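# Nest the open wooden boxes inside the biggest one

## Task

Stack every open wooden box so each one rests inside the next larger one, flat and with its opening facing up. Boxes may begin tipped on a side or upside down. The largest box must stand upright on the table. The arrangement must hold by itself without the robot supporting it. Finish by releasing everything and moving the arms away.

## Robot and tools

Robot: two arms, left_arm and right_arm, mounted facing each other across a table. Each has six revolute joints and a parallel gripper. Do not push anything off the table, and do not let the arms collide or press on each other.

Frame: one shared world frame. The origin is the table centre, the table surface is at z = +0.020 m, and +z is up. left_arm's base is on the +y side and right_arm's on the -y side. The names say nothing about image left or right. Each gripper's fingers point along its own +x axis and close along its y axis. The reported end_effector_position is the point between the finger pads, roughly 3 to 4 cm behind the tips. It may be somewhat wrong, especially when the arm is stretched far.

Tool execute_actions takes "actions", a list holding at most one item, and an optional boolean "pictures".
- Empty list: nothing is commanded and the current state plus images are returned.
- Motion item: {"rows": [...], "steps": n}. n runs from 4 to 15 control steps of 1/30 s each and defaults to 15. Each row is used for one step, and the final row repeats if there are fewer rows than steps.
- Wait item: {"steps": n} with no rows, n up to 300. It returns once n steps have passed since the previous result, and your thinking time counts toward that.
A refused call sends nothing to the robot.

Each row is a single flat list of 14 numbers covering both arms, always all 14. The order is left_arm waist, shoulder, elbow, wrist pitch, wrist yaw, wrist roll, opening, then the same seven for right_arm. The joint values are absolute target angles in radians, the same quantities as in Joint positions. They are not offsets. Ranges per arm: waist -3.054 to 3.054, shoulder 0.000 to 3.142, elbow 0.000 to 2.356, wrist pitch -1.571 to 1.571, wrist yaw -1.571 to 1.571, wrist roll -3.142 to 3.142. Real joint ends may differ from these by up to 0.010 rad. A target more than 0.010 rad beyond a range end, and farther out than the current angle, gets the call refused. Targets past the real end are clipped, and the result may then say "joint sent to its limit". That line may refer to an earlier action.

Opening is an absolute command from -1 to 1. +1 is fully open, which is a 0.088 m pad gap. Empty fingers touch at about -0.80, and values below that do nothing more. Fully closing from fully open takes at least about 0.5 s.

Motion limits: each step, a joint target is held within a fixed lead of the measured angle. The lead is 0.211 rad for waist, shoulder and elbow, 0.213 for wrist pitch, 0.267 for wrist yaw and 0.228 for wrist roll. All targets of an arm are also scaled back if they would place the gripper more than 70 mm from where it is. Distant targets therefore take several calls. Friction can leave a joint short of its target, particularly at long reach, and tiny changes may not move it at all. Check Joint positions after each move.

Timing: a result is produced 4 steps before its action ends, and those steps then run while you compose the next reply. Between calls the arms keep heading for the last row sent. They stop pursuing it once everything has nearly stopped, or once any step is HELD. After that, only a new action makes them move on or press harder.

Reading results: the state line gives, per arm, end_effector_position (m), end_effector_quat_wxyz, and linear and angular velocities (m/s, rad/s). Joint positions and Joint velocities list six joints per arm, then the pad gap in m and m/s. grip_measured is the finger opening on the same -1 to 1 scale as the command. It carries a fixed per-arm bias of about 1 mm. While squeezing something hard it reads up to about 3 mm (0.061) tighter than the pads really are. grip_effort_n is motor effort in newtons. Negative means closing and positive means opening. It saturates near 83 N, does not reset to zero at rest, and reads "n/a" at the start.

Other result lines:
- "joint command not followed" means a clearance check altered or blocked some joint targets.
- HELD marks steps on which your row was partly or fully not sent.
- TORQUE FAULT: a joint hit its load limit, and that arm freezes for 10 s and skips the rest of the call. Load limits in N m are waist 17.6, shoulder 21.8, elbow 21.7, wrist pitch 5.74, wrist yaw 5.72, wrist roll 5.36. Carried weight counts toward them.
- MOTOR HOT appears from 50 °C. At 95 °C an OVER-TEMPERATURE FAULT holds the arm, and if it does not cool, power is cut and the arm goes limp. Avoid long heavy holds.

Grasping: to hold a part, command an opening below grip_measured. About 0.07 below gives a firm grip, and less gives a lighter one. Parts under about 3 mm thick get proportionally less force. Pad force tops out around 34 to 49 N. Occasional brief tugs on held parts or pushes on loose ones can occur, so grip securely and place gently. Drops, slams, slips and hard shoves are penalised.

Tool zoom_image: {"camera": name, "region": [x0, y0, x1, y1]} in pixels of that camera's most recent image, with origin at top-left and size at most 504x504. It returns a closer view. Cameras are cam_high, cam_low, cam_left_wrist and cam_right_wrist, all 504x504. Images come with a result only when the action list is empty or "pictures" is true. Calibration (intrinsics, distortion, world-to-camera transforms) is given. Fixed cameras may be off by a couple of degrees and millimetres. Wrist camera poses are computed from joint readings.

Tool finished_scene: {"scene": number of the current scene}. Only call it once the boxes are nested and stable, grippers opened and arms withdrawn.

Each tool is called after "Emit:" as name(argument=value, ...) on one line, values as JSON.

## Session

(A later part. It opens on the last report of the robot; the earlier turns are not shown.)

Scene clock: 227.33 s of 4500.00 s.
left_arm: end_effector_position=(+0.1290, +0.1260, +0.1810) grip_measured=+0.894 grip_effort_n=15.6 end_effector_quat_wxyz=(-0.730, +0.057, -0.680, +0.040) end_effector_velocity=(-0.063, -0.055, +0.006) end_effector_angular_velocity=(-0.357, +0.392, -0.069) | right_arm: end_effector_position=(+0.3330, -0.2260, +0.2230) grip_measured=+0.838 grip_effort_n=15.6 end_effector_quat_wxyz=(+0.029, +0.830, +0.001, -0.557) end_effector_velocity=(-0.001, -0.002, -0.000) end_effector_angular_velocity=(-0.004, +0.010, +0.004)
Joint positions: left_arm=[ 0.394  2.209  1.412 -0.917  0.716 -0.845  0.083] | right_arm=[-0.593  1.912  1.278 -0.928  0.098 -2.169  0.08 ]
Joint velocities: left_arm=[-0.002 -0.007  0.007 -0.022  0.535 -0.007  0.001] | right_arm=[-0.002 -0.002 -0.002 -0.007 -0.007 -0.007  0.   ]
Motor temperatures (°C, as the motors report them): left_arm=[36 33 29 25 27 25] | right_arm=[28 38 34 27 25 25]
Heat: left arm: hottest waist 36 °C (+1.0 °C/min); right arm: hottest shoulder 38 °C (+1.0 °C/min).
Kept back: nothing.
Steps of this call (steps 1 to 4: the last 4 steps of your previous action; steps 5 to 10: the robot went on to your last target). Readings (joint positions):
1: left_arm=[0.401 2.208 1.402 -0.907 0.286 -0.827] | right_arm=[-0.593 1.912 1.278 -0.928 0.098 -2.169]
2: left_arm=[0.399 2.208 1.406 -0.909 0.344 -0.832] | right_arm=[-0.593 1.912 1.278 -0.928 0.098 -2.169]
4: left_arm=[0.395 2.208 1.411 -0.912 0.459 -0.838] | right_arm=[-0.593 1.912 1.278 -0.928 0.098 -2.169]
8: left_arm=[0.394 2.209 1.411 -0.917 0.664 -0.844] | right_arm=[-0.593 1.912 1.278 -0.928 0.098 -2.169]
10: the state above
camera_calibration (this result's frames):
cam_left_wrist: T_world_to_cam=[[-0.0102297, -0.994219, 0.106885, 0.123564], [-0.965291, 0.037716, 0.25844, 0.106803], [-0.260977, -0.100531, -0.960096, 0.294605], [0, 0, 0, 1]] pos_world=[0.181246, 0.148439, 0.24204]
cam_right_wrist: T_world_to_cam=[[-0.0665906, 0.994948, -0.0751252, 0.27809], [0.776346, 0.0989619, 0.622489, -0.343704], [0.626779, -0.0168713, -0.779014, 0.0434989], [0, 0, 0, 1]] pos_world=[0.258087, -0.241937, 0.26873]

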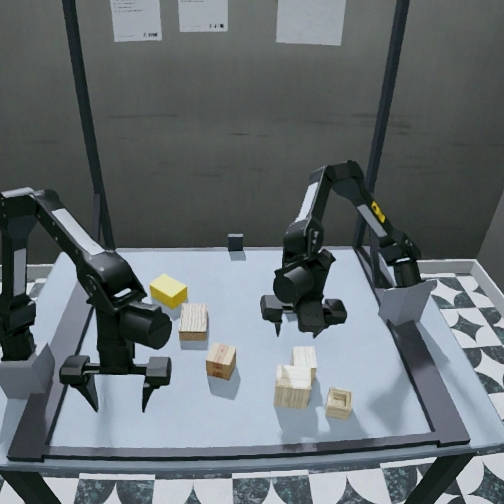

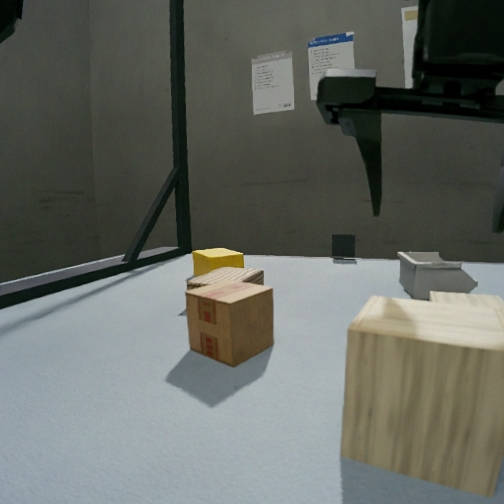

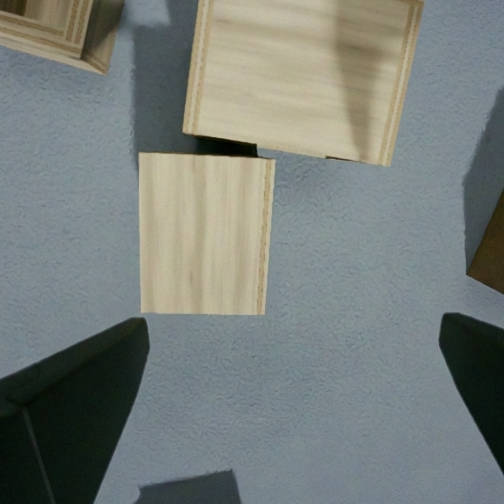

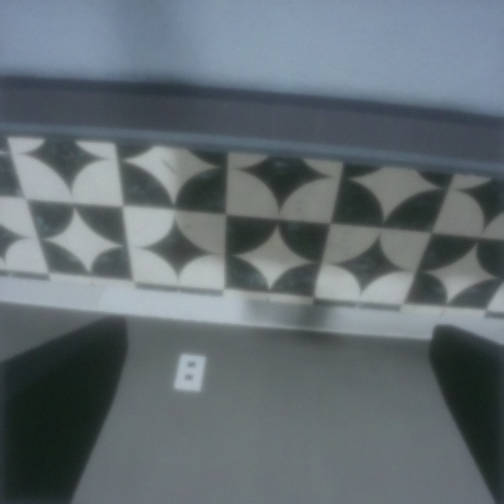

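Emit:
execute_actions(actions=[{"rows":[[0.47,2.13,1.23,-0.8,0.78,-1.7,0.9,-0.593,1.912,1.278,-0.928,0.098,-2.169,0.84]],"steps":15}])

Emit:
execute_actions(actions=[{"rows":[[0.47,2.13,1.23,-0.8,0.78,-2.38,0.9,-0.593,1.912,1.278,-0.928,0.098,-2.169,0.84]],"steps":15}])

Emit:
execute_actions(actions=[{"steps":8}], pictures=true)

Scene clock: 228.63 s of 4500.00 s.
left_arm: end_effector_position=(+0.1300, +0.1542, +0.1816) grip_measured=+0.897 grip_effort_n=15.1 end_effector_quat_wxyz=(-0.665, +0.286, -0.678, -0.124) end_effector_velocity=(-0.006, +0.004, +0.008) end_effector_angular_velocity=(-0.077, +0.250, +1.360) | right_arm: end_effector_position=(+0.3330, -0.2260, +0.2230) grip_measured=+0.838 grip_effort_n=15.1 end_effector_quat_wxyz=(+0.029, +0.830, +0.001, -0.557) end_effector_velocity=(+0.001, +0.001, -0.001) end_effector_angular_velocity=(+0.004, +0.005, +0.006)
Joint positions: left_arm=[ 0.467  2.15   1.244 -0.809  0.783 -1.365  0.083] | right_arm=[-0.593  1.912  1.278 -0.928  0.098 -2.169  0.08 ]
Joint velocities: left_arm=[ 0.002 -0.081 -0.066  0.051 -0.037 -1.429 -0.   ] | right_arm=[-0.002  0.002 -0.002  0.007 -0.007 -0.007  0.   ]
Motor temperatures (°C, as the motors report them): left_arm=[36 33 30 25 27 25] | right_arm=[28 38 34 27 25 25]
Heat: left arm: hottest waist 36 °C (+1.0 °C/min); right arm: hottest shoulder 38 °C (+1.0 °C/min).
Steps of this call (steps 1 to 28: the robot went on to your last target; steps 29 to 39: the first 11 steps of this action). Readings (joint positions):
29: left_arm=[0.397 2.206 1.397 -0.900 0.788 -0.874] | right_arm=[-0.593 1.912 1.278 -0.928 0.098 -2.169]
30: left_arm=[0.404 2.191 1.365 -0.870 0.789 -0.926] | right_arm=[-0.593 1.912 1.278 -0.928 0.098 -2.169]
32: left_arm=[0.431 2.169 1.307 -0.853 0.788 -1.025] | right_arm=[-0.593 1.912 1.278 -0.928 0.098 -2.169]
36: left_arm=[0.466 2.159 1.256 -0.818 0.783 -1.219] | right_arm=[-0.593 1.912 1.278 -0.928 0.098 -2.169]
39: the state above

Scene clock: 229.13 s of 4500.00 s.
left_arm: end_effector_position=(+0.1291, +0.1546, +0.1819) grip_measured=+0.897 grip_effort_n=15.1 end_effector_quat_wxyz=(-0.523, +0.503, -0.591, -0.353) end_effector_velocity=(-0.002, +0.003, -0.002) end_effector_angular_velocity=(-0.065, +0.333, +1.425) | right_arm: end_effector_position=(+0.3330, -0.2260, +0.2230) grip_measured=+0.838 grip_effort_n=15.1 end_effector_quat_wxyz=(+0.029, +0.830, +0.001, -0.557) end_effector_velocity=(+0.002, -0.001, -0.000) end_effector_angular_velocity=(+0.002, -0.008, -0.010)
Joint positions: left_arm=[ 0.467  2.143  1.236 -0.802  0.783 -2.087  0.083] | right_arm=[-0.593  1.912  1.278 -0.928  0.098 -2.169  0.08 ]
Joint velocities: left_arm=[-0.002 -0.002 -0.007 -0.007 -0.007 -1.458 -0.   ] | right_arm=[-0.002 -0.002 -0.007  0.007  0.007  0.007 -0.   ]
Motor temperatures (°C, as the motors report them): left_arm=[36 33 30 25 27 25] | right_arm=[28 38 34 27 25 25]
Heat: left arm: hottest waist 36 °C (+1.0 °C/min); right arm: hottest shoulder 38 °C (+1.0 °C/min).
Steps of this call (steps 1 to 4: the last 4 steps of your previous action; steps 5 to 15: the first 11 steps of this action). Readings (joint positions):
5: left_arm=[0.467 2.143 1.239 -0.803 0.783 -1.599] | right_arm=[-0.593 1.912 1.278 -0.928 0.098 -2.169]
6: left_arm=[0.467 2.143 1.238 -0.803 0.783 -1.648] | right_arm=[-0.593 1.912 1.278 -0.928 0.098 -2.169]
8: left_arm=[0.467 2.143 1.237 -0.803 0.783 -1.746] | right_arm=[-0.593 1.912 1.278 -0.928 0.098 -2.169]
12: left_arm=[0.467 2.143 1.236 -0.802 0.783 -1.940] | right_arm=[-0.593 1.912 1.278 -0.928 0.098 -2.169]
15: the state above

Scene clock: 229.40 s of 4500.00 s.
left_arm: end_effector_position=(+0.1291, +0.1547, +0.1818) grip_measured=+0.897 grip_effort_n=15.1 end_effector_quat_wxyz=(-0.455, +0.565, -0.542, -0.424) end_effector_velocity=(-0.003, +0.000, -0.001) end_effector_angular_velocity=(-0.005, +0.066, +0.290) | right_arm: end_effector_position=(+0.3330, -0.2260, +0.2230) grip_measured=+0.838 grip_effort_n=15.1 end_effector_quat_wxyz=(+0.029, +0.830, +0.001, -0.557) end_effector_velocity=(-0.002, +0.002, -0.001) end_effector_angular_velocity=(+0.015, +0.015, +0.010)
Joint positions: left_arm=[ 0.467  2.143  1.236 -0.802  0.783 -2.339  0.083] | right_arm=[-0.593  1.912  1.278 -0.928  0.098 -2.169  0.08 ]
Joint velocities: left_arm=[-0.007 -0.007 -0.002 -0.007 -0.007 -0.3   -0.   ] | right_arm=[-0.002 -0.002 -0.002  0.007 -0.022 -0.007 -0.   ]
Motor temperatures (°C, as the motors report them): left_arm=[36 33 30 25 27 25] | right_arm=[28 38 34 27 25 25]
Heat: left arm: hottest waist 36 °C (+1.0 °C/min); right arm: hottest shoulder 38 °C (+1.0 °C/min).
Kept back: nothing.
Steps of this call (steps 1 to 4: the last 4 steps of your previous action; steps 5 to 8: the robot went on to your last target). Readings (joint positions):
1: left_arm=[0.467 2.143 1.236 -0.802 0.783 -2.135] | right_arm=[-0.593 1.912 1.278 -0.928 0.098 -2.169]
2: left_arm=[0.467 2.143 1.236 -0.802 0.783 -2.184] | right_arm=[-0.593 1.912 1.278 -0.928 0.098 -2.169]
4: left_arm=[0.467 2.143 1.236 -0.802 0.783 -2.265] | right_arm=[-0.593 1.912 1.278 -0.928 0.098 -2.169]
8: the state above
camera_calibration (this result's frames):
cam_left_wrist: T_world_to_cam=[[0.998708, -0.0379636, 0.0337817, -0.112875], [-0.050132, -0.844857, 0.532639, 0.0741248], [0.00831981, -0.533644, -0.845668, 0.309646], [0, 0, 0, 1]] pos_world=[0.113869, 0.22358, 0.226189]
cam_right_wrist: T_world_to_cam=[[-0.0665906, 0.994948, -0.0751252, 0.27809], [0.776346, 0.0989619, 0.622489, -0.343704], [0.626779, -0.0168713, -0.779014, 0.0434989], [0, 0, 0, 1]] pos_world=[0.258087, -0.241937, 0.26873]

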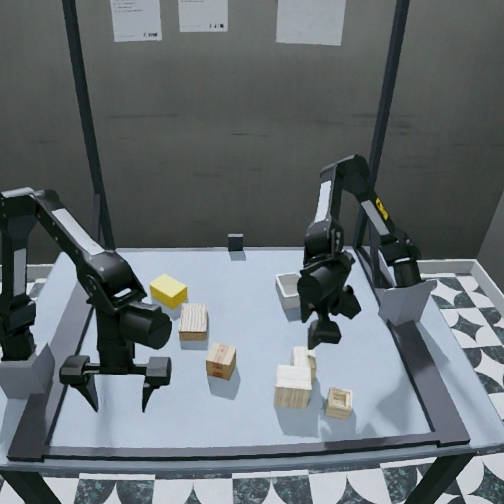

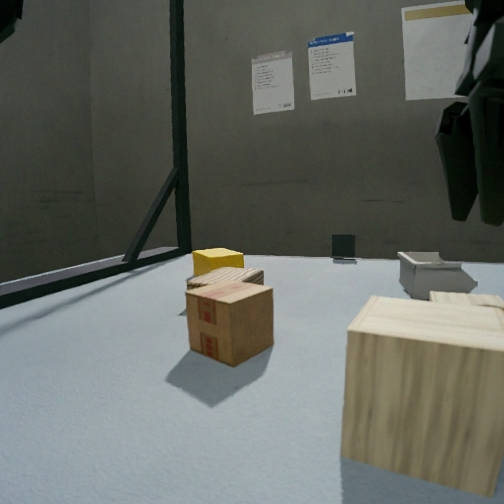

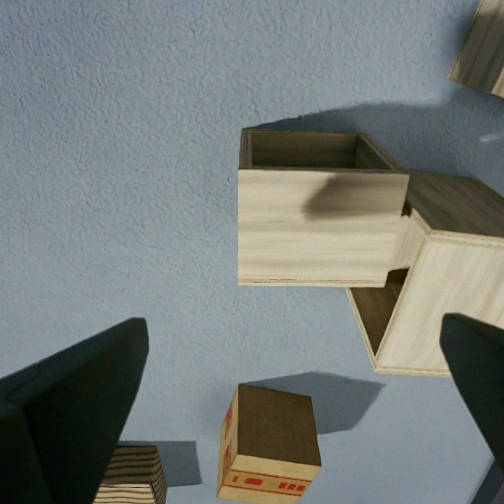

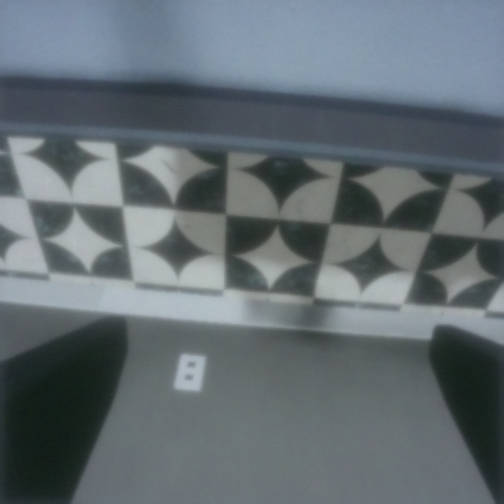

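Emit:
execute_actions(actions=[])

Scene clock: 230.13 s of 4500.00 s.
left_arm: end_effector_position=(+0.1291, +0.1547, +0.1818) grip_measured=+0.897 grip_effort_n=15.1 end_effector_quat_wxyz=(-0.444, +0.574, -0.534, -0.434) end_effector_velocity=(-0.004, +0.003, -0.003) end_effector_angular_velocity=(+0.005, +0.015, -0.000) | right_arm: end_effector_position=(+0.3330, -0.2260, +0.2230) grip_measured=+0.838 grip_effort_n=14.7 end_effector_quat_wxyz=(+0.029, +0.830, +0.001, -0.557) end_effector_velocity=(-0.001, -0.002, -0.000) end_effector_angular_velocity=(-0.004, +0.010, +0.004)
Joint positions: left_arm=[ 0.467  2.143  1.236 -0.802  0.783 -2.377  0.083] | right_arm=[-0.593  1.912  1.278 -0.928  0.098 -2.169  0.08 ]
Joint velocities: left_arm=[-0.002 -0.002 -0.012 -0.007  0.007  0.007 -0.   ] | right_arm=[-0.002 -0.002 -0.002 -0.007 -0.007 -0.007  0.   ]
Motor temperatures (°C, as the motors report them): left_arm=[36 33 30 25 27 25] | right_arm=[28 38 34 27 25 25]
Heat: left arm: hottest waist 36 °C (+1.0 °C/min); right arm: hottest shoulder 38 °C (+1.0 °C/min).
Kept back: nothing.
Steps of this call (steps 1 to 22: the robot went on to your last target). Readings (joint positions):
1: left_arm=[0.467 2.143 1.236 -0.802 0.783 -2.348] | right_arm=[-0.593 1.912 1.278 -0.928 0.098 -2.169]
2: left_arm=[0.467 2.143 1.236 -0.802 0.783 -2.355] | right_arm=[-0.593 1.912 1.278 -0.928 0.098 -2.169]
4: left_arm=[0.467 2.143 1.236 -0.802 0.783 -2.364] | right_arm=[-0.593 1.912 1.278 -0.928 0.098 -2.169]
8: left_arm=[0.467 2.143 1.236 -0.802 0.783 -2.373] | right_arm=[-0.593 1.912 1.278 -0.928 0.098 -2.169]
22: the state above
camera_calibration (this result's frames):
cam_left_wrist: T_world_to_cam=[[0.999679, -0.0011956, 0.0252887, -0.117145], [-0.0145342, -0.844982, 0.534598, 0.0691939], [0.0207293, -0.534794, -0.844728, 0.308051], [0, 0, 0, 1]] pos_world=[0.111727, 0.223072, 0.226191]
cam_right_wrist: T_world_to_cam=[[-0.0665906, 0.994948, -0.0751252, 0.27809], [0.776346, 0.0989619, 0.622489, -0.343704], [0.626779, -0.0168713, -0.779014, 0.0434989], [0, 0, 0, 1]] pos_world=[0.258087, -0.241937, 0.26873]

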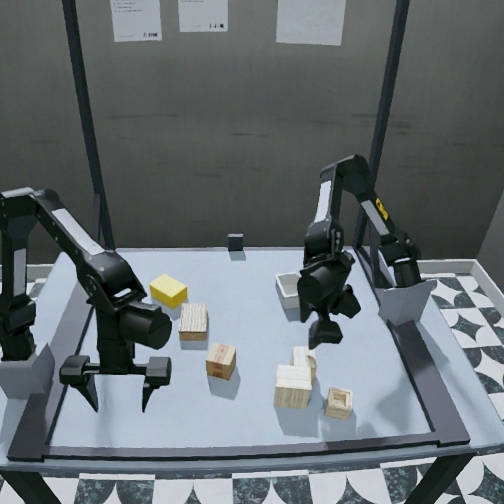

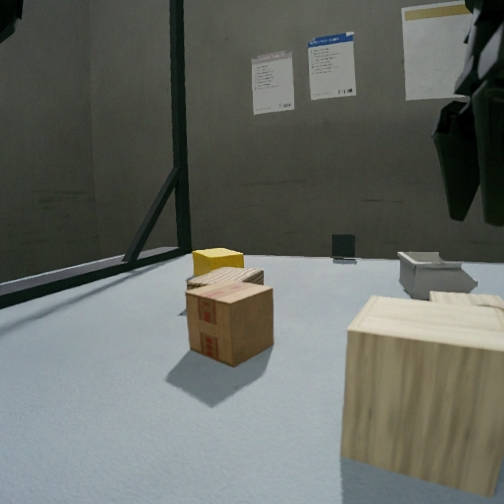

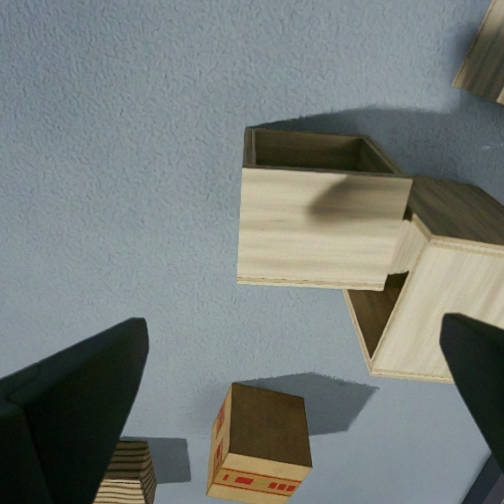

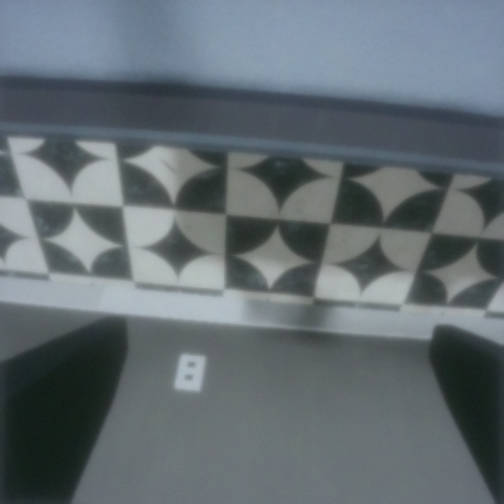

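Emit:
execute_actions(actions=[{"rows":[[0.33,2.25,1.2,-0.62,0.78,-0.85,0.9,-0.593,1.912,1.278,-0.928,0.098,-2.169,0.84]],"steps":15}])

Emit:
execute_actions(actions=[{"rows":[[0.33,2.25,1.2,-0.62,0.78,-0.85,0.9,-0.593,1.912,1.278,-0.928,0.098,-2.169,0.84]],"steps":15}], pictures=true)

Scene clock: 231.03 s of 4500.00 s.
left_arm: end_effector_position=(+0.1268, +0.1415, +0.1240) grip_measured=+0.897 grip_effort_n=14.2 end_effector_quat_wxyz=(-0.607, +0.383, -0.644, -0.265) end_effector_velocity=(+0.002, -0.007, -0.001) end_effector_angular_velocity=(+0.026, -0.276, -1.447) | right_arm: end_effector_position=(+0.3330, -0.2260, +0.2230) grip_measured=+0.838 grip_effort_n=14.7 end_effector_quat_wxyz=(+0.029, +0.830, +0.001, -0.557) end_effector_velocity=(-0.002, +0.002, -0.001) end_effector_angular_velocity=(+0.020, +0.015, -0.003)
Joint positions: left_arm=[ 0.334  2.234  1.205 -0.63   0.778 -1.862  0.083] | right_arm=[-0.593  1.912  1.278 -0.928  0.098 -2.169  0.08 ]
Joint velocities: left_arm=[-0.012 -0.007 -0.007  0.051 -0.007  1.429 -0.   ] | right_arm=[-0.002 -0.002 -0.002  0.007 -0.022  0.007  0.   ]
Motor temperatures (°C, as the motors report them): left_arm=[36 33 30 25 27 25] | right_arm=[28 38 34 27 25 25]
Heat: left arm: hottest waist 36 °C (+1.0 °C/min); right arm: hottest shoulder 38 °C (+1.0 °C/min).
Steps of this call (steps 1 to 15: the robot went on to your last target; step 16: nothing new was sent; steps 17 to 27: the first 11 steps of this action). Readings (joint positions):
17: left_arm=[0.464 2.148 1.232 -0.787 0.782 -2.354] | right_arm=[-0.593 1.912 1.278 -0.928 0.098 -2.169]
18: left_arm=[0.448 2.159 1.227 -0.741 0.781 -2.301] | right_arm=[-0.593 1.912 1.278 -0.928 0.098 -2.169]
20: left_arm=[0.398 2.191 1.225 -0.683 0.781 -2.203] | right_arm=[-0.593 1.912 1.278 -0.928 0.098 -2.169]
24: left_arm=[0.332 2.233 1.205 -0.646 0.780 -2.009] | right_arm=[-0.593 1.912 1.278 -0.928 0.098 -2.169]
27: the state above

Scene clock: 231.53 s of 4500.00 s.
left_arm: end_effector_position=(+0.1274, +0.1412, +0.1217) grip_measured=+0.897 grip_effort_n=14.2 end_effector_quat_wxyz=(-0.704, +0.139, -0.697, -0.017) end_effector_velocity=(+0.002, +0.001, -0.000) end_effector_angular_velocity=(+0.052, -0.264, -1.410) | right_arm: end_effector_position=(+0.3330, -0.2260, +0.2230) grip_measured=+0.838 grip_effort_n=15.1 end_effector_quat_wxyz=(+0.029, +0.830, +0.001, -0.557) end_effector_velocity=(-0.001, -0.002, -0.000) end_effector_angular_velocity=(-0.010, +0.011, +0.017)
Joint positions: left_arm=[ 0.331  2.24   1.204 -0.622  0.778 -1.133  0.083] | right_arm=[-0.593  1.912  1.278 -0.928  0.098 -2.169  0.08 ]
Joint velocities: left_arm=[-0.002 -0.002 -0.002  0.007 -0.022  1.429  0.   ] | right_arm=[-0.002 -0.002 -0.002 -0.007 -0.007 -0.022 -0.   ]
Motor temperatures (°C, as the motors report them): left_arm=[36 33 30 25 27 25] | right_arm=[28 38 34 27 25 25]
Heat: left arm: hottest waist 36 °C (+1.0 °C/min); right arm: hottest shoulder 38 °C (+1.0 °C/min).
Steps of this call (steps 1 to 4: the last 4 steps of your previous action; steps 5 to 15: the first 11 steps of this action). Readings (joint positions):
5: left_arm=[0.332 2.240 1.204 -0.625 0.778 -1.620] | right_arm=[-0.593 1.912 1.278 -0.928 0.098 -2.169]
6: left_arm=[0.332 2.240 1.204 -0.624 0.778 -1.571] | right_arm=[-0.593 1.912 1.278 -0.928 0.098 -2.169]
8: left_arm=[0.331 2.240 1.204 -0.623 0.778 -1.473] | right_arm=[-0.593 1.912 1.278 -0.928 0.098 -2.169]
12: left_arm=[0.331 2.240 1.204 -0.622 0.778 -1.279] | right_arm=[-0.593 1.912 1.278 -0.928 0.098 -2.169]
15: the state above
camera_calibration (this result's frames):
cam_left_wrist: T_world_to_cam=[[0.18847, -0.971369, 0.144644, 0.111781], [-0.934599, -0.132161, 0.330239, 0.131344], [-0.301668, -0.197424, -0.932749, 0.254277], [0, 0, 0, 1]] pos_world=[0.178394, 0.176139, 0.177633]
cam_right_wrist: T_world_to_cam=[[-0.0665906, 0.994948, -0.0751252, 0.27809], [0.776346, 0.0989619, 0.622489, -0.343704], [0.626779, -0.0168713, -0.779014, 0.0434989], [0, 0, 0, 1]] pos_world=[0.258087, -0.241937, 0.26873]

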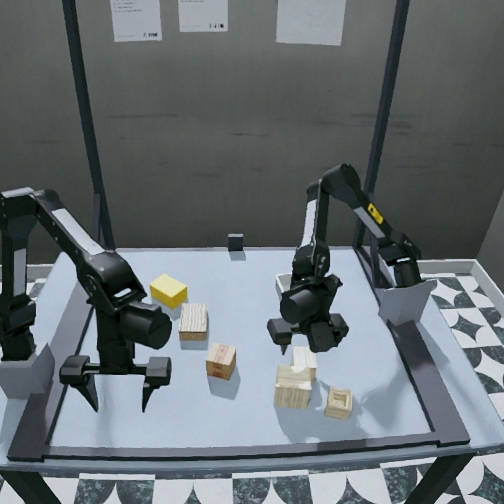

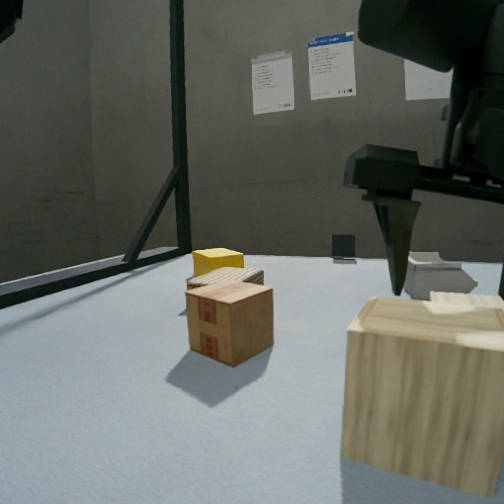

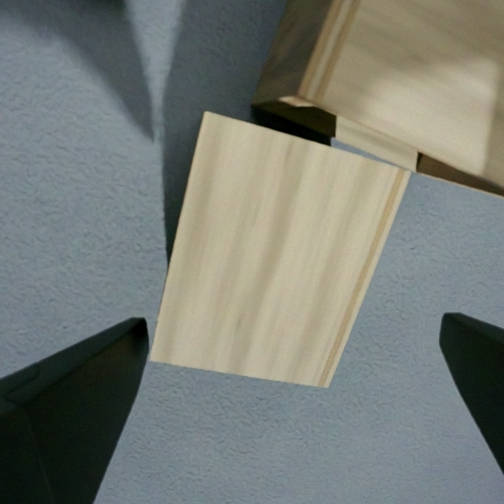

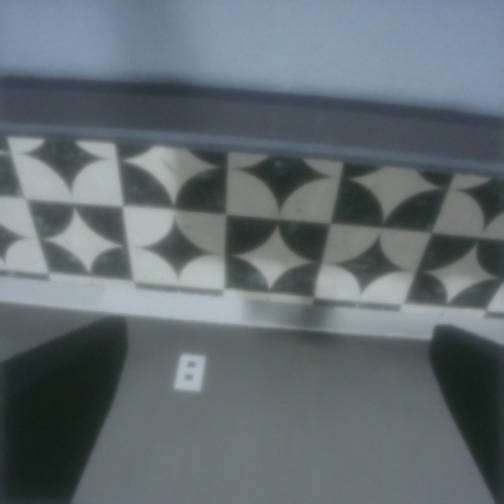

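Emit:
execute_actions(actions=[{"rows":[[0.29,2.30,1.225,-0.55,0.775,-0.83,0.9,-0.593,1.912,1.278,-0.928,0.098,-2.169,0.84]],"steps":15}], pictures=true)

Scene clock: 232.13 s of 4500.00 s.
left_arm: end_effector_position=(+0.1307, +0.1341, +0.1020) grip_measured=+0.897 grip_effort_n=14.2 end_effector_quat_wxyz=(-0.716, +0.013, -0.691, +0.100) end_effector_velocity=(+0.004, -0.014, +0.005) end_effector_angular_velocity=(-0.037, -0.029, -0.064) | right_arm: end_effector_position=(+0.3330, -0.2260, +0.2230) grip_measured=+0.838 grip_effort_n=14.2 end_effector_quat_wxyz=(+0.029, +0.830, +0.001, -0.557) end_effector_velocity=(+0.001, +0.000, -0.001) end_effector_angular_velocity=(-0.005, -0.007, +0.008)
Joint positions: left_arm=[ 0.289  2.288  1.215 -0.556  0.778 -0.836  0.083] | right_arm=[-0.593  1.912  1.278 -0.928  0.098 -2.169  0.08 ]
Joint velocities: left_arm=[-0.002 -0.002  0.022  0.037  0.007  0.022 -0.   ] | right_arm=[ 0.002  0.002 -0.002  0.007  0.007 -0.007  0.   ]
Motor temperatures (°C, as the motors report them): left_arm=[36 33 30 25 27 25] | right_arm=[28 38 34 27 25 25]
Heat: left arm: hottest waist 36 °C (+1.0 °C/min); right arm: hottest shoulder 38 °C (+1.0 °C/min).
Steps of this call (steps 1 to 4: the last 4 steps of your previous action; steps 5 to 7: the robot went on to your last target; steps 8 to 18: the first 11 steps of this action). Readings (joint positions):
8: left_arm=[0.329 2.244 1.204 -0.617 0.778 -0.887] | right_arm=[-0.593 1.912 1.278 -0.928 0.098 -2.169]
9: left_arm=[0.325 2.251 1.206 -0.600 0.778 -0.873] | right_arm=[-0.593 1.912 1.278 -0.928 0.098 -2.169]
11: left_arm=[0.310 2.268 1.213 -0.576 0.778 -0.856] | right_arm=[-0.593 1.912 1.278 -0.928 0.098 -2.169]
15: left_arm=[0.291 2.286 1.214 -0.561 0.778 -0.841] | right_arm=[-0.593 1.912 1.278 -0.928 0.098 -2.169]
18: the state above
camera_calibration (this result's frames):
cam_left_wrist: T_world_to_cam=[[-0.154716, -0.979707, 0.127429, 0.154874], [-0.942233, 0.185108, 0.279163, 0.103635], [-0.297086, -0.0768769, -0.951751, 0.220683], [0, 0, 0, 1]] pos_world=[0.187172, 0.149513, 0.161369]
cam_right_wrist: T_world_to_cam=[[-0.0665906, 0.994948, -0.0751252, 0.27809], [0.776346, 0.0989619, 0.622489, -0.343704], [0.626779, -0.0168713, -0.779014, 0.0434989], [0, 0, 0, 1]] pos_world=[0.258087, -0.241937, 0.26873]

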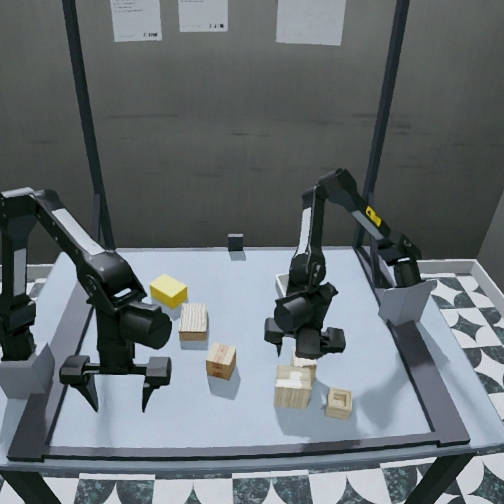

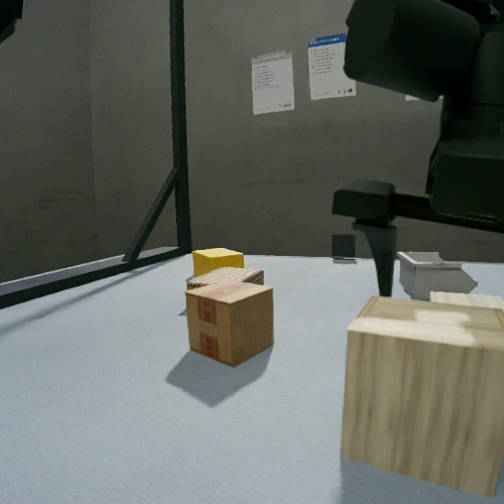

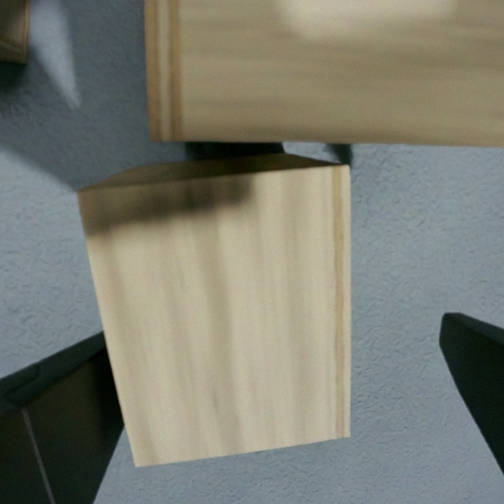

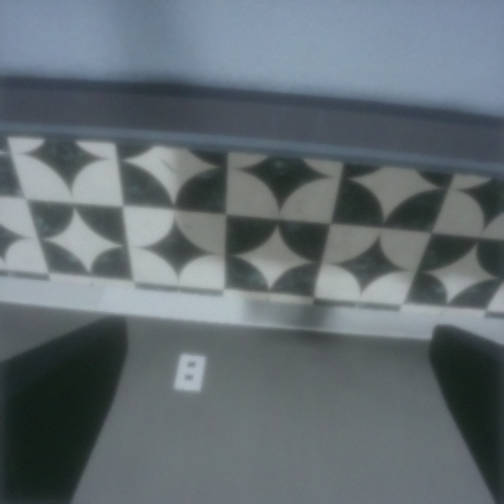

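Emit:
execute_actions(actions=[{"rows":[[0.31,2.26,1.19,-0.58,0.775,-0.83,0.9,-0.593,1.912,1.278,-0.928,0.098,-2.169,0.84],[0.32,2.25,1.17,-0.575,0.775,-0.83,0.9,-0.593,1.912,1.278,-0.928,0.098,-2.169,0.84],[0.33,2.24,1.15,-0.56,0.775,-0.83,0.9,-0.593,1.912,1.278,-0.928,0.098,-2.169,0.84],[0.34,2.24,1.13,-0.54,0.775,-0.83,0.9,-0.593,1.912,1.278,-0.928,0.098,-2.169,0.84]],"steps":15}], pictures=true)

Scene clock: 232.70 s of 4500.00 s.
left_arm: end_effector_position=(+0.1323, +0.1554, +0.1076) grip_measured=+0.897 grip_effort_n=13.7 end_effector_quat_wxyz=(-0.716, +0.035, -0.692, +0.085) end_effector_velocity=(-0.010, +0.010, +0.002) end_effector_angular_velocity=(+0.007, -0.001, +0.015) | right_arm: end_effector_position=(+0.3330, -0.2260, +0.2230) grip_measured=+0.838 grip_effort_n=14.7 end_effector_quat_wxyz=(+0.029, +0.830, +0.001, -0.557) end_effector_velocity=(-0.003, -0.008, -0.001) end_effector_angular_velocity=(-0.036, +0.013, -0.006)
Joint positions: left_arm=[ 0.335  2.259  1.142 -0.545  0.778 -0.833  0.083] | right_arm=[-0.593  1.912  1.278 -0.928  0.098 -2.169  0.08 ]
Joint velocities: left_arm=[ 0.002 -0.046 -0.061  0.007 -0.007 -0.007  0.   ] | right_arm=[-0.002 -0.002 -0.002 -0.037  0.007 -0.007 -0.   ]
Motor temperatures (°C, as the motors report them): left_arm=[36 33 30 25 27 25] | right_arm=[28 38 34 27 25 25]
Heat: left arm: hottest waist 36 °C (+1.0 °C/min); right arm: hottest shoulder 38 °C (+1.0 °C/min).
Steps of this call (steps 1 to 4: the last 4 steps of your previous action; steps 5 to 6: the robot went on to your last target; steps 7 to 17: the first 11 steps of this action). Readings (joint positions):
7: left_arm=[0.289 2.289 1.217 -0.553 0.778 -0.833] | right_arm=[-0.593 1.912 1.278 -0.928 0.098 -2.169]
8: left_arm=[0.291 2.288 1.213 -0.555 0.778 -0.833] | right_arm=[-0.593 1.912 1.278 -0.928 0.098 -2.169]
10: left_arm=[0.301 2.276 1.191 -0.558 0.778 -0.833] | right_arm=[-0.593 1.912 1.278 -0.928 0.098 -2.169]
14: left_arm=[0.329 2.263 1.151 -0.549 0.778 -0.833] | right_arm=[-0.593 1.912 1.278 -0.928 0.098 -2.169]
17: the state above
camera_calibration (this result's frames):
cam_left_wrist: T_world_to_cam=[[-0.102713, -0.985056, 0.138255, 0.168095], [-0.948971, 0.138701, 0.283224, 0.107317], [-0.298168, -0.102109, -0.949036, 0.231857], [0, 0, 0, 1]] pos_world=[0.188239, 0.174373, 0.166406]
cam_right_wrist: T_world_to_cam=[[-0.0665906, 0.994948, -0.0751252, 0.27809], [0.776346, 0.0989619, 0.622489, -0.343704], [0.626779, -0.0168713, -0.779014, 0.0434989], [0, 0, 0, 1]] pos_world=[0.258087, -0.241937, 0.26873]

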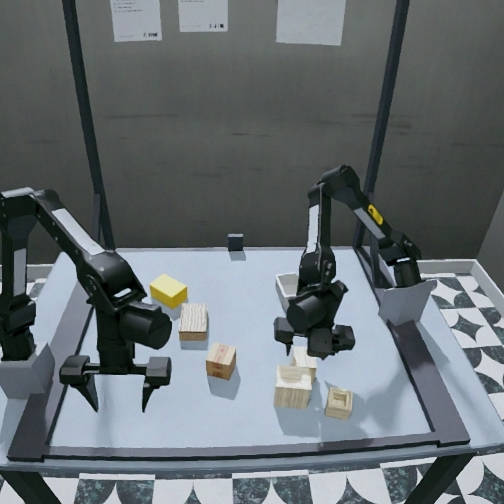

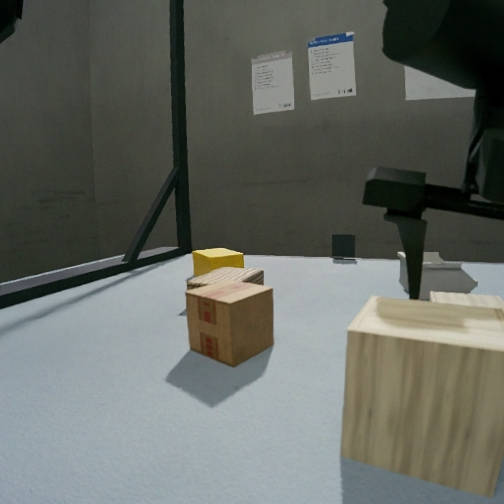

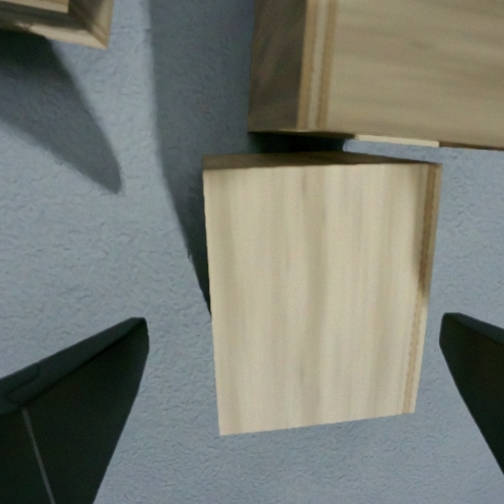

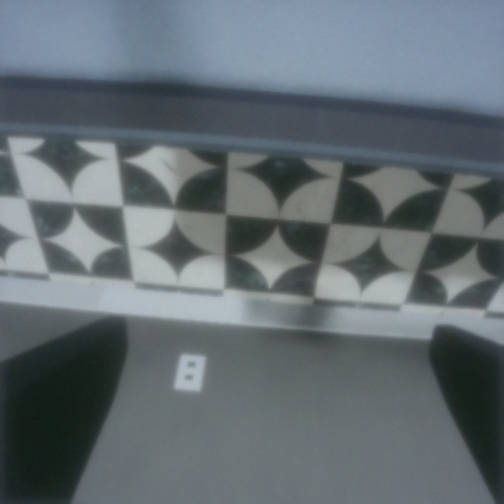

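Emit:
execute_actions(actions=[{"rows":[[0.34,2.27,1.17,-0.544,0.775,-0.83,0.9,-0.593,1.912,1.278,-0.928,0.098,-2.169,0.84],[0.34,2.27,1.18,-0.54,0.775,-0.83,0.9,-0.593,1.912,1.278,-0.928,0.098,-2.169,0.84],[0.34,2.28,1.185,-0.53,0.775,-0.83,0.9,-0.593,1.912,1.278,-0.928,0.098,-2.169,0.84],[0.34,2.29,1.185,-0.52,0.775,-0.83,0.9,-0.593,1.912,1.278,-0.928,0.098,-2.169,0.84],[0.34,2.30,1.185,-0.5,0.775,-0.83,0.9,-0.593,1.912,1.278,-0.928,0.098,-2.169,0.84],[0.34,2.32,1.185,-0.48,0.775,-0.83,0.9,-0.593,1.912,1.278,-0.928,0.098,-2.169,0.84],[0.34,2.335,1.185,-0.455,0.775,-0.83,0.9,-0.593,1.912,1.278,-0.928,0.098,-2.169,0.84]],"steps":15}], pictures=true)

Scene clock: 233.33 s of 4500.00 s.
left_arm: end_effector_position=(+0.1494, +0.1453, +0.1021) grip_measured=+0.897 grip_effort_n=14.2 end_effector_quat_wxyz=(-0.724, +0.033, -0.680, +0.107) end_effector_velocity=(+0.031, +0.029, -0.050) end_effector_angular_velocity=(+0.063, +0.035, +0.067) | right_arm: end_effector_position=(+0.3330, -0.2260, +0.2230) grip_measured=+0.838 grip_effort_n=14.7 end_effector_quat_wxyz=(+0.029, +0.830, +0.001, -0.557) end_effector_velocity=(-0.001, -0.002, -0.000) end_effector_angular_velocity=(-0.004, +0.010, +0.004)
Joint positions: left_arm=[ 0.336  2.312  1.178 -0.476  0.778 -0.833  0.083] | right_arm=[-0.593  1.912  1.278 -0.928  0.098 -2.169  0.08 ]
Joint velocities: left_arm=[-0.002  0.183 -0.002  0.095 -0.022 -0.007 -0.   ] | right_arm=[-0.002 -0.002 -0.002 -0.007 -0.007 -0.007 -0.   ]
Motor temperatures (°C, as the motors report them): left_arm=[36 33 30 25 27 25] | right_arm=[28 38 34 27 25 25]
Heat: left arm: hottest waist 36 °C (+2.0 °C/min); right arm: hottest shoulder 38 °C (+1.0 °C/min).
Steps of this call (steps 1 to 4: the last 4 steps of your previous action; steps 5 to 8: the robot went on to your last target; steps 9 to 19: the first 11 steps of this action). Readings (joint positions):
9: left_arm=[0.335 2.254 1.137 -0.542 0.778 -0.833] | right_arm=[-0.593 1.912 1.278 -0.928 0.098 -2.169]
10: left_arm=[0.335 2.254 1.140 -0.542 0.778 -0.833] | right_arm=[-0.593 1.912 1.278 -0.928 0.098 -2.169]
12: left_arm=[0.335 2.258 1.153 -0.539 0.778 -0.833] | right_arm=[-0.593 1.912 1.278 -0.928 0.098 -2.169]
16: left_arm=[0.335 2.286 1.175 -0.493 0.778 -0.833] | right_arm=[-0.593 1.912 1.278 -0.928 0.098 -2.169]
19: the state above
camera_calibration (this result's frames):
cam_left_wrist: T_world_to_cam=[[-0.139876, -0.976692, 0.162813, 0.16247], [-0.951536, 0.178071, 0.250737, 0.124457], [-0.273885, -0.119851, -0.954265, 0.230183], [0, 0, 0, 1]] pos_world=[0.204195, 0.164109, 0.161997]
cam_right_wrist: T_world_to_cam=[[-0.0665906, 0.994948, -0.0751252, 0.27809], [0.776346, 0.0989619, 0.622489, -0.343704], [0.626779, -0.0168713, -0.779014, 0.0434989], [0, 0, 0, 1]] pos_world=[0.258087, -0.241937, 0.26873]

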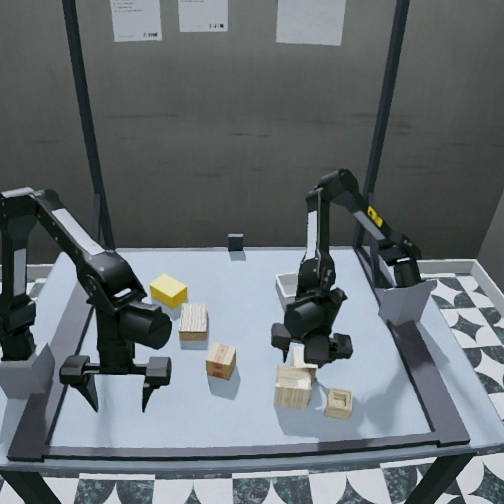

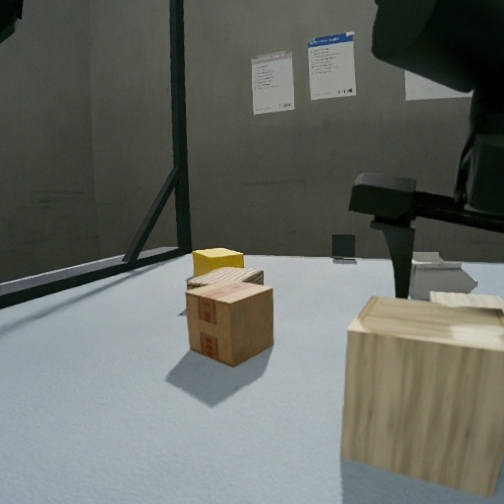

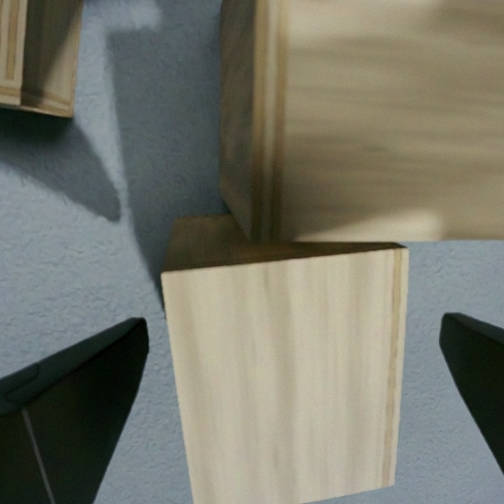

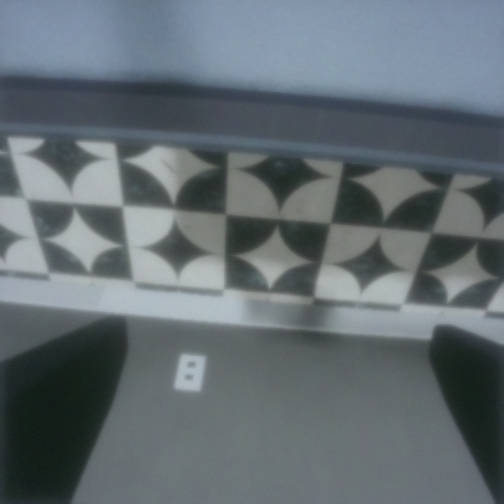

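Emit:
execute_actions(actions=[{"rows":[[0.31,2.33,1.18,-0.46,0.775,-0.8,0.9,-0.593,1.912,1.278,-0.928,0.098,-2.169,0.84],[0.29,2.335,1.175,-0.45,0.775,-0.78,0.9,-0.593,1.912,1.278,-0.928,0.098,-2.169,0.84],[0.27,2.34,1.17,-0.44,0.775,-0.76,0.9,-0.593,1.912,1.278,-0.928,0.098,-2.169,0.84],[0.25,2.35,1.165,-0.43,0.775,-0.75,0.9,-0.593,1.912,1.278,-0.928,0.098,-2.169,0.84],[0.24,2.36,1.16,-0.41,0.775,-0.74,0.9,-0.593,1.912,1.278,-0.928,0.098,-2.169,0.84]],"steps":15}], pictures=true)

Scene clock: 233.87 s of 4500.00 s.
left_arm: end_effector_position=(+0.1331, +0.1404, +0.0682) grip_measured=+0.897 grip_effort_n=14.2 end_effector_quat_wxyz=(+0.713, +0.042, +0.685, -0.144) end_effector_velocity=(-0.006, +0.019, -0.031) end_effector_angular_velocity=(+0.067, +0.024, -0.048) | right_arm: end_effector_position=(+0.3330, -0.2260, +0.2230) grip_measured=+0.838 grip_effort_n=15.1 end_effector_quat_wxyz=(+0.029, +0.830, +0.001, -0.557) end_effector_velocity=(+0.002, +0.004, +0.001) end_effector_angular_velocity=(+0.020, -0.005, +0.011)
Joint positions: left_arm=[ 0.239  2.347  1.166 -0.419  0.777 -0.751  0.083] | right_arm=[-0.593  1.912  1.278 -0.928  0.098 -2.169  0.08 ]
Joint velocities: left_arm=[-0.046  0.051 -0.042  0.037 -0.007  0.051  0.   ] | right_arm=[-0.002 -0.002 -0.002  0.022 -0.007 -0.007  0.   ]
Motor temperatures (°C, as the motors report them): left_arm=[36 33 30 25 27 25] | right_arm=[28 38 34 27 25 25]
Heat: left arm: hottest waist 36 °C (+2.0 °C/min); right arm: hottest shoulder 38 °C (+1.0 °C/min).
Steps of this call (steps 1 to 4: the last 4 steps of your previous action; step 5: the robot went on to your last target; steps 6 to 16: the first 11 steps of this action). Readings (joint positions):
6: left_arm=[0.335 2.323 1.178 -0.460 0.778 -0.830] | right_arm=[-0.593 1.912 1.278 -0.928 0.098 -2.169]
7: left_arm=[0.332 2.323 1.178 -0.460 0.778 -0.821] | right_arm=[-0.593 1.912 1.278 -0.928 0.098 -2.169]
9: left_arm=[0.315 2.325 1.178 -0.452 0.777 -0.797] | right_arm=[-0.593 1.912 1.278 -0.928 0.098 -2.169]
13: left_arm=[0.257 2.339 1.173 -0.425 0.777 -0.761] | right_arm=[-0.593 1.912 1.278 -0.928 0.098 -2.169]
16: the state above
camera_calibration (this result's frames):
cam_left_wrist: T_world_to_cam=[[-0.291613, -0.950482, 0.10745, 0.18127], [-0.91209, 0.310147, 0.268144, 0.093365], [-0.288191, -0.0198096, -0.957368, 0.18086], [0, 0, 0, 1]] pos_world=[0.19014, 0.14692, 0.128637]
cam_right_wrist: T_world_to_cam=[[-0.0665906, 0.994948, -0.0751252, 0.27809], [0.776346, 0.0989619, 0.622489, -0.343704], [0.626779, -0.0168713, -0.779014, 0.0434989], [0, 0, 0, 1]] pos_world=[0.258087, -0.241937, 0.26873]

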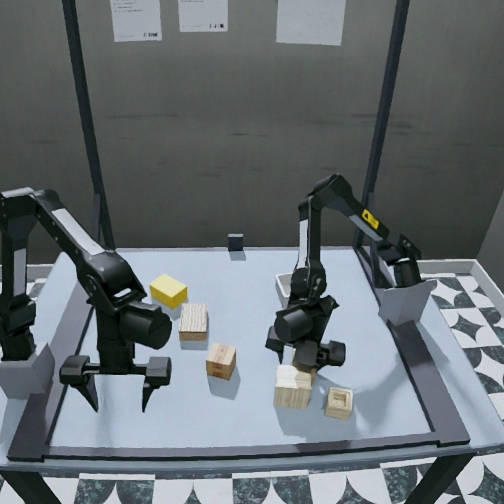

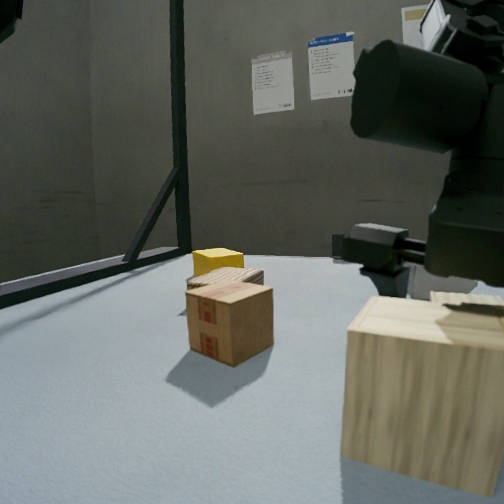

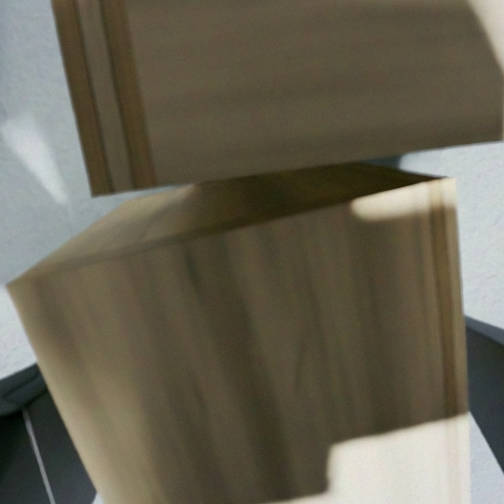

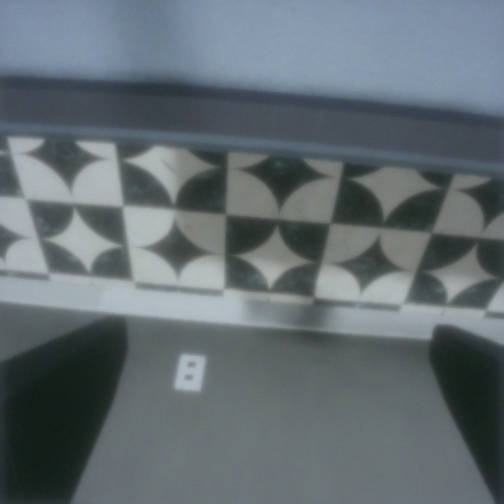

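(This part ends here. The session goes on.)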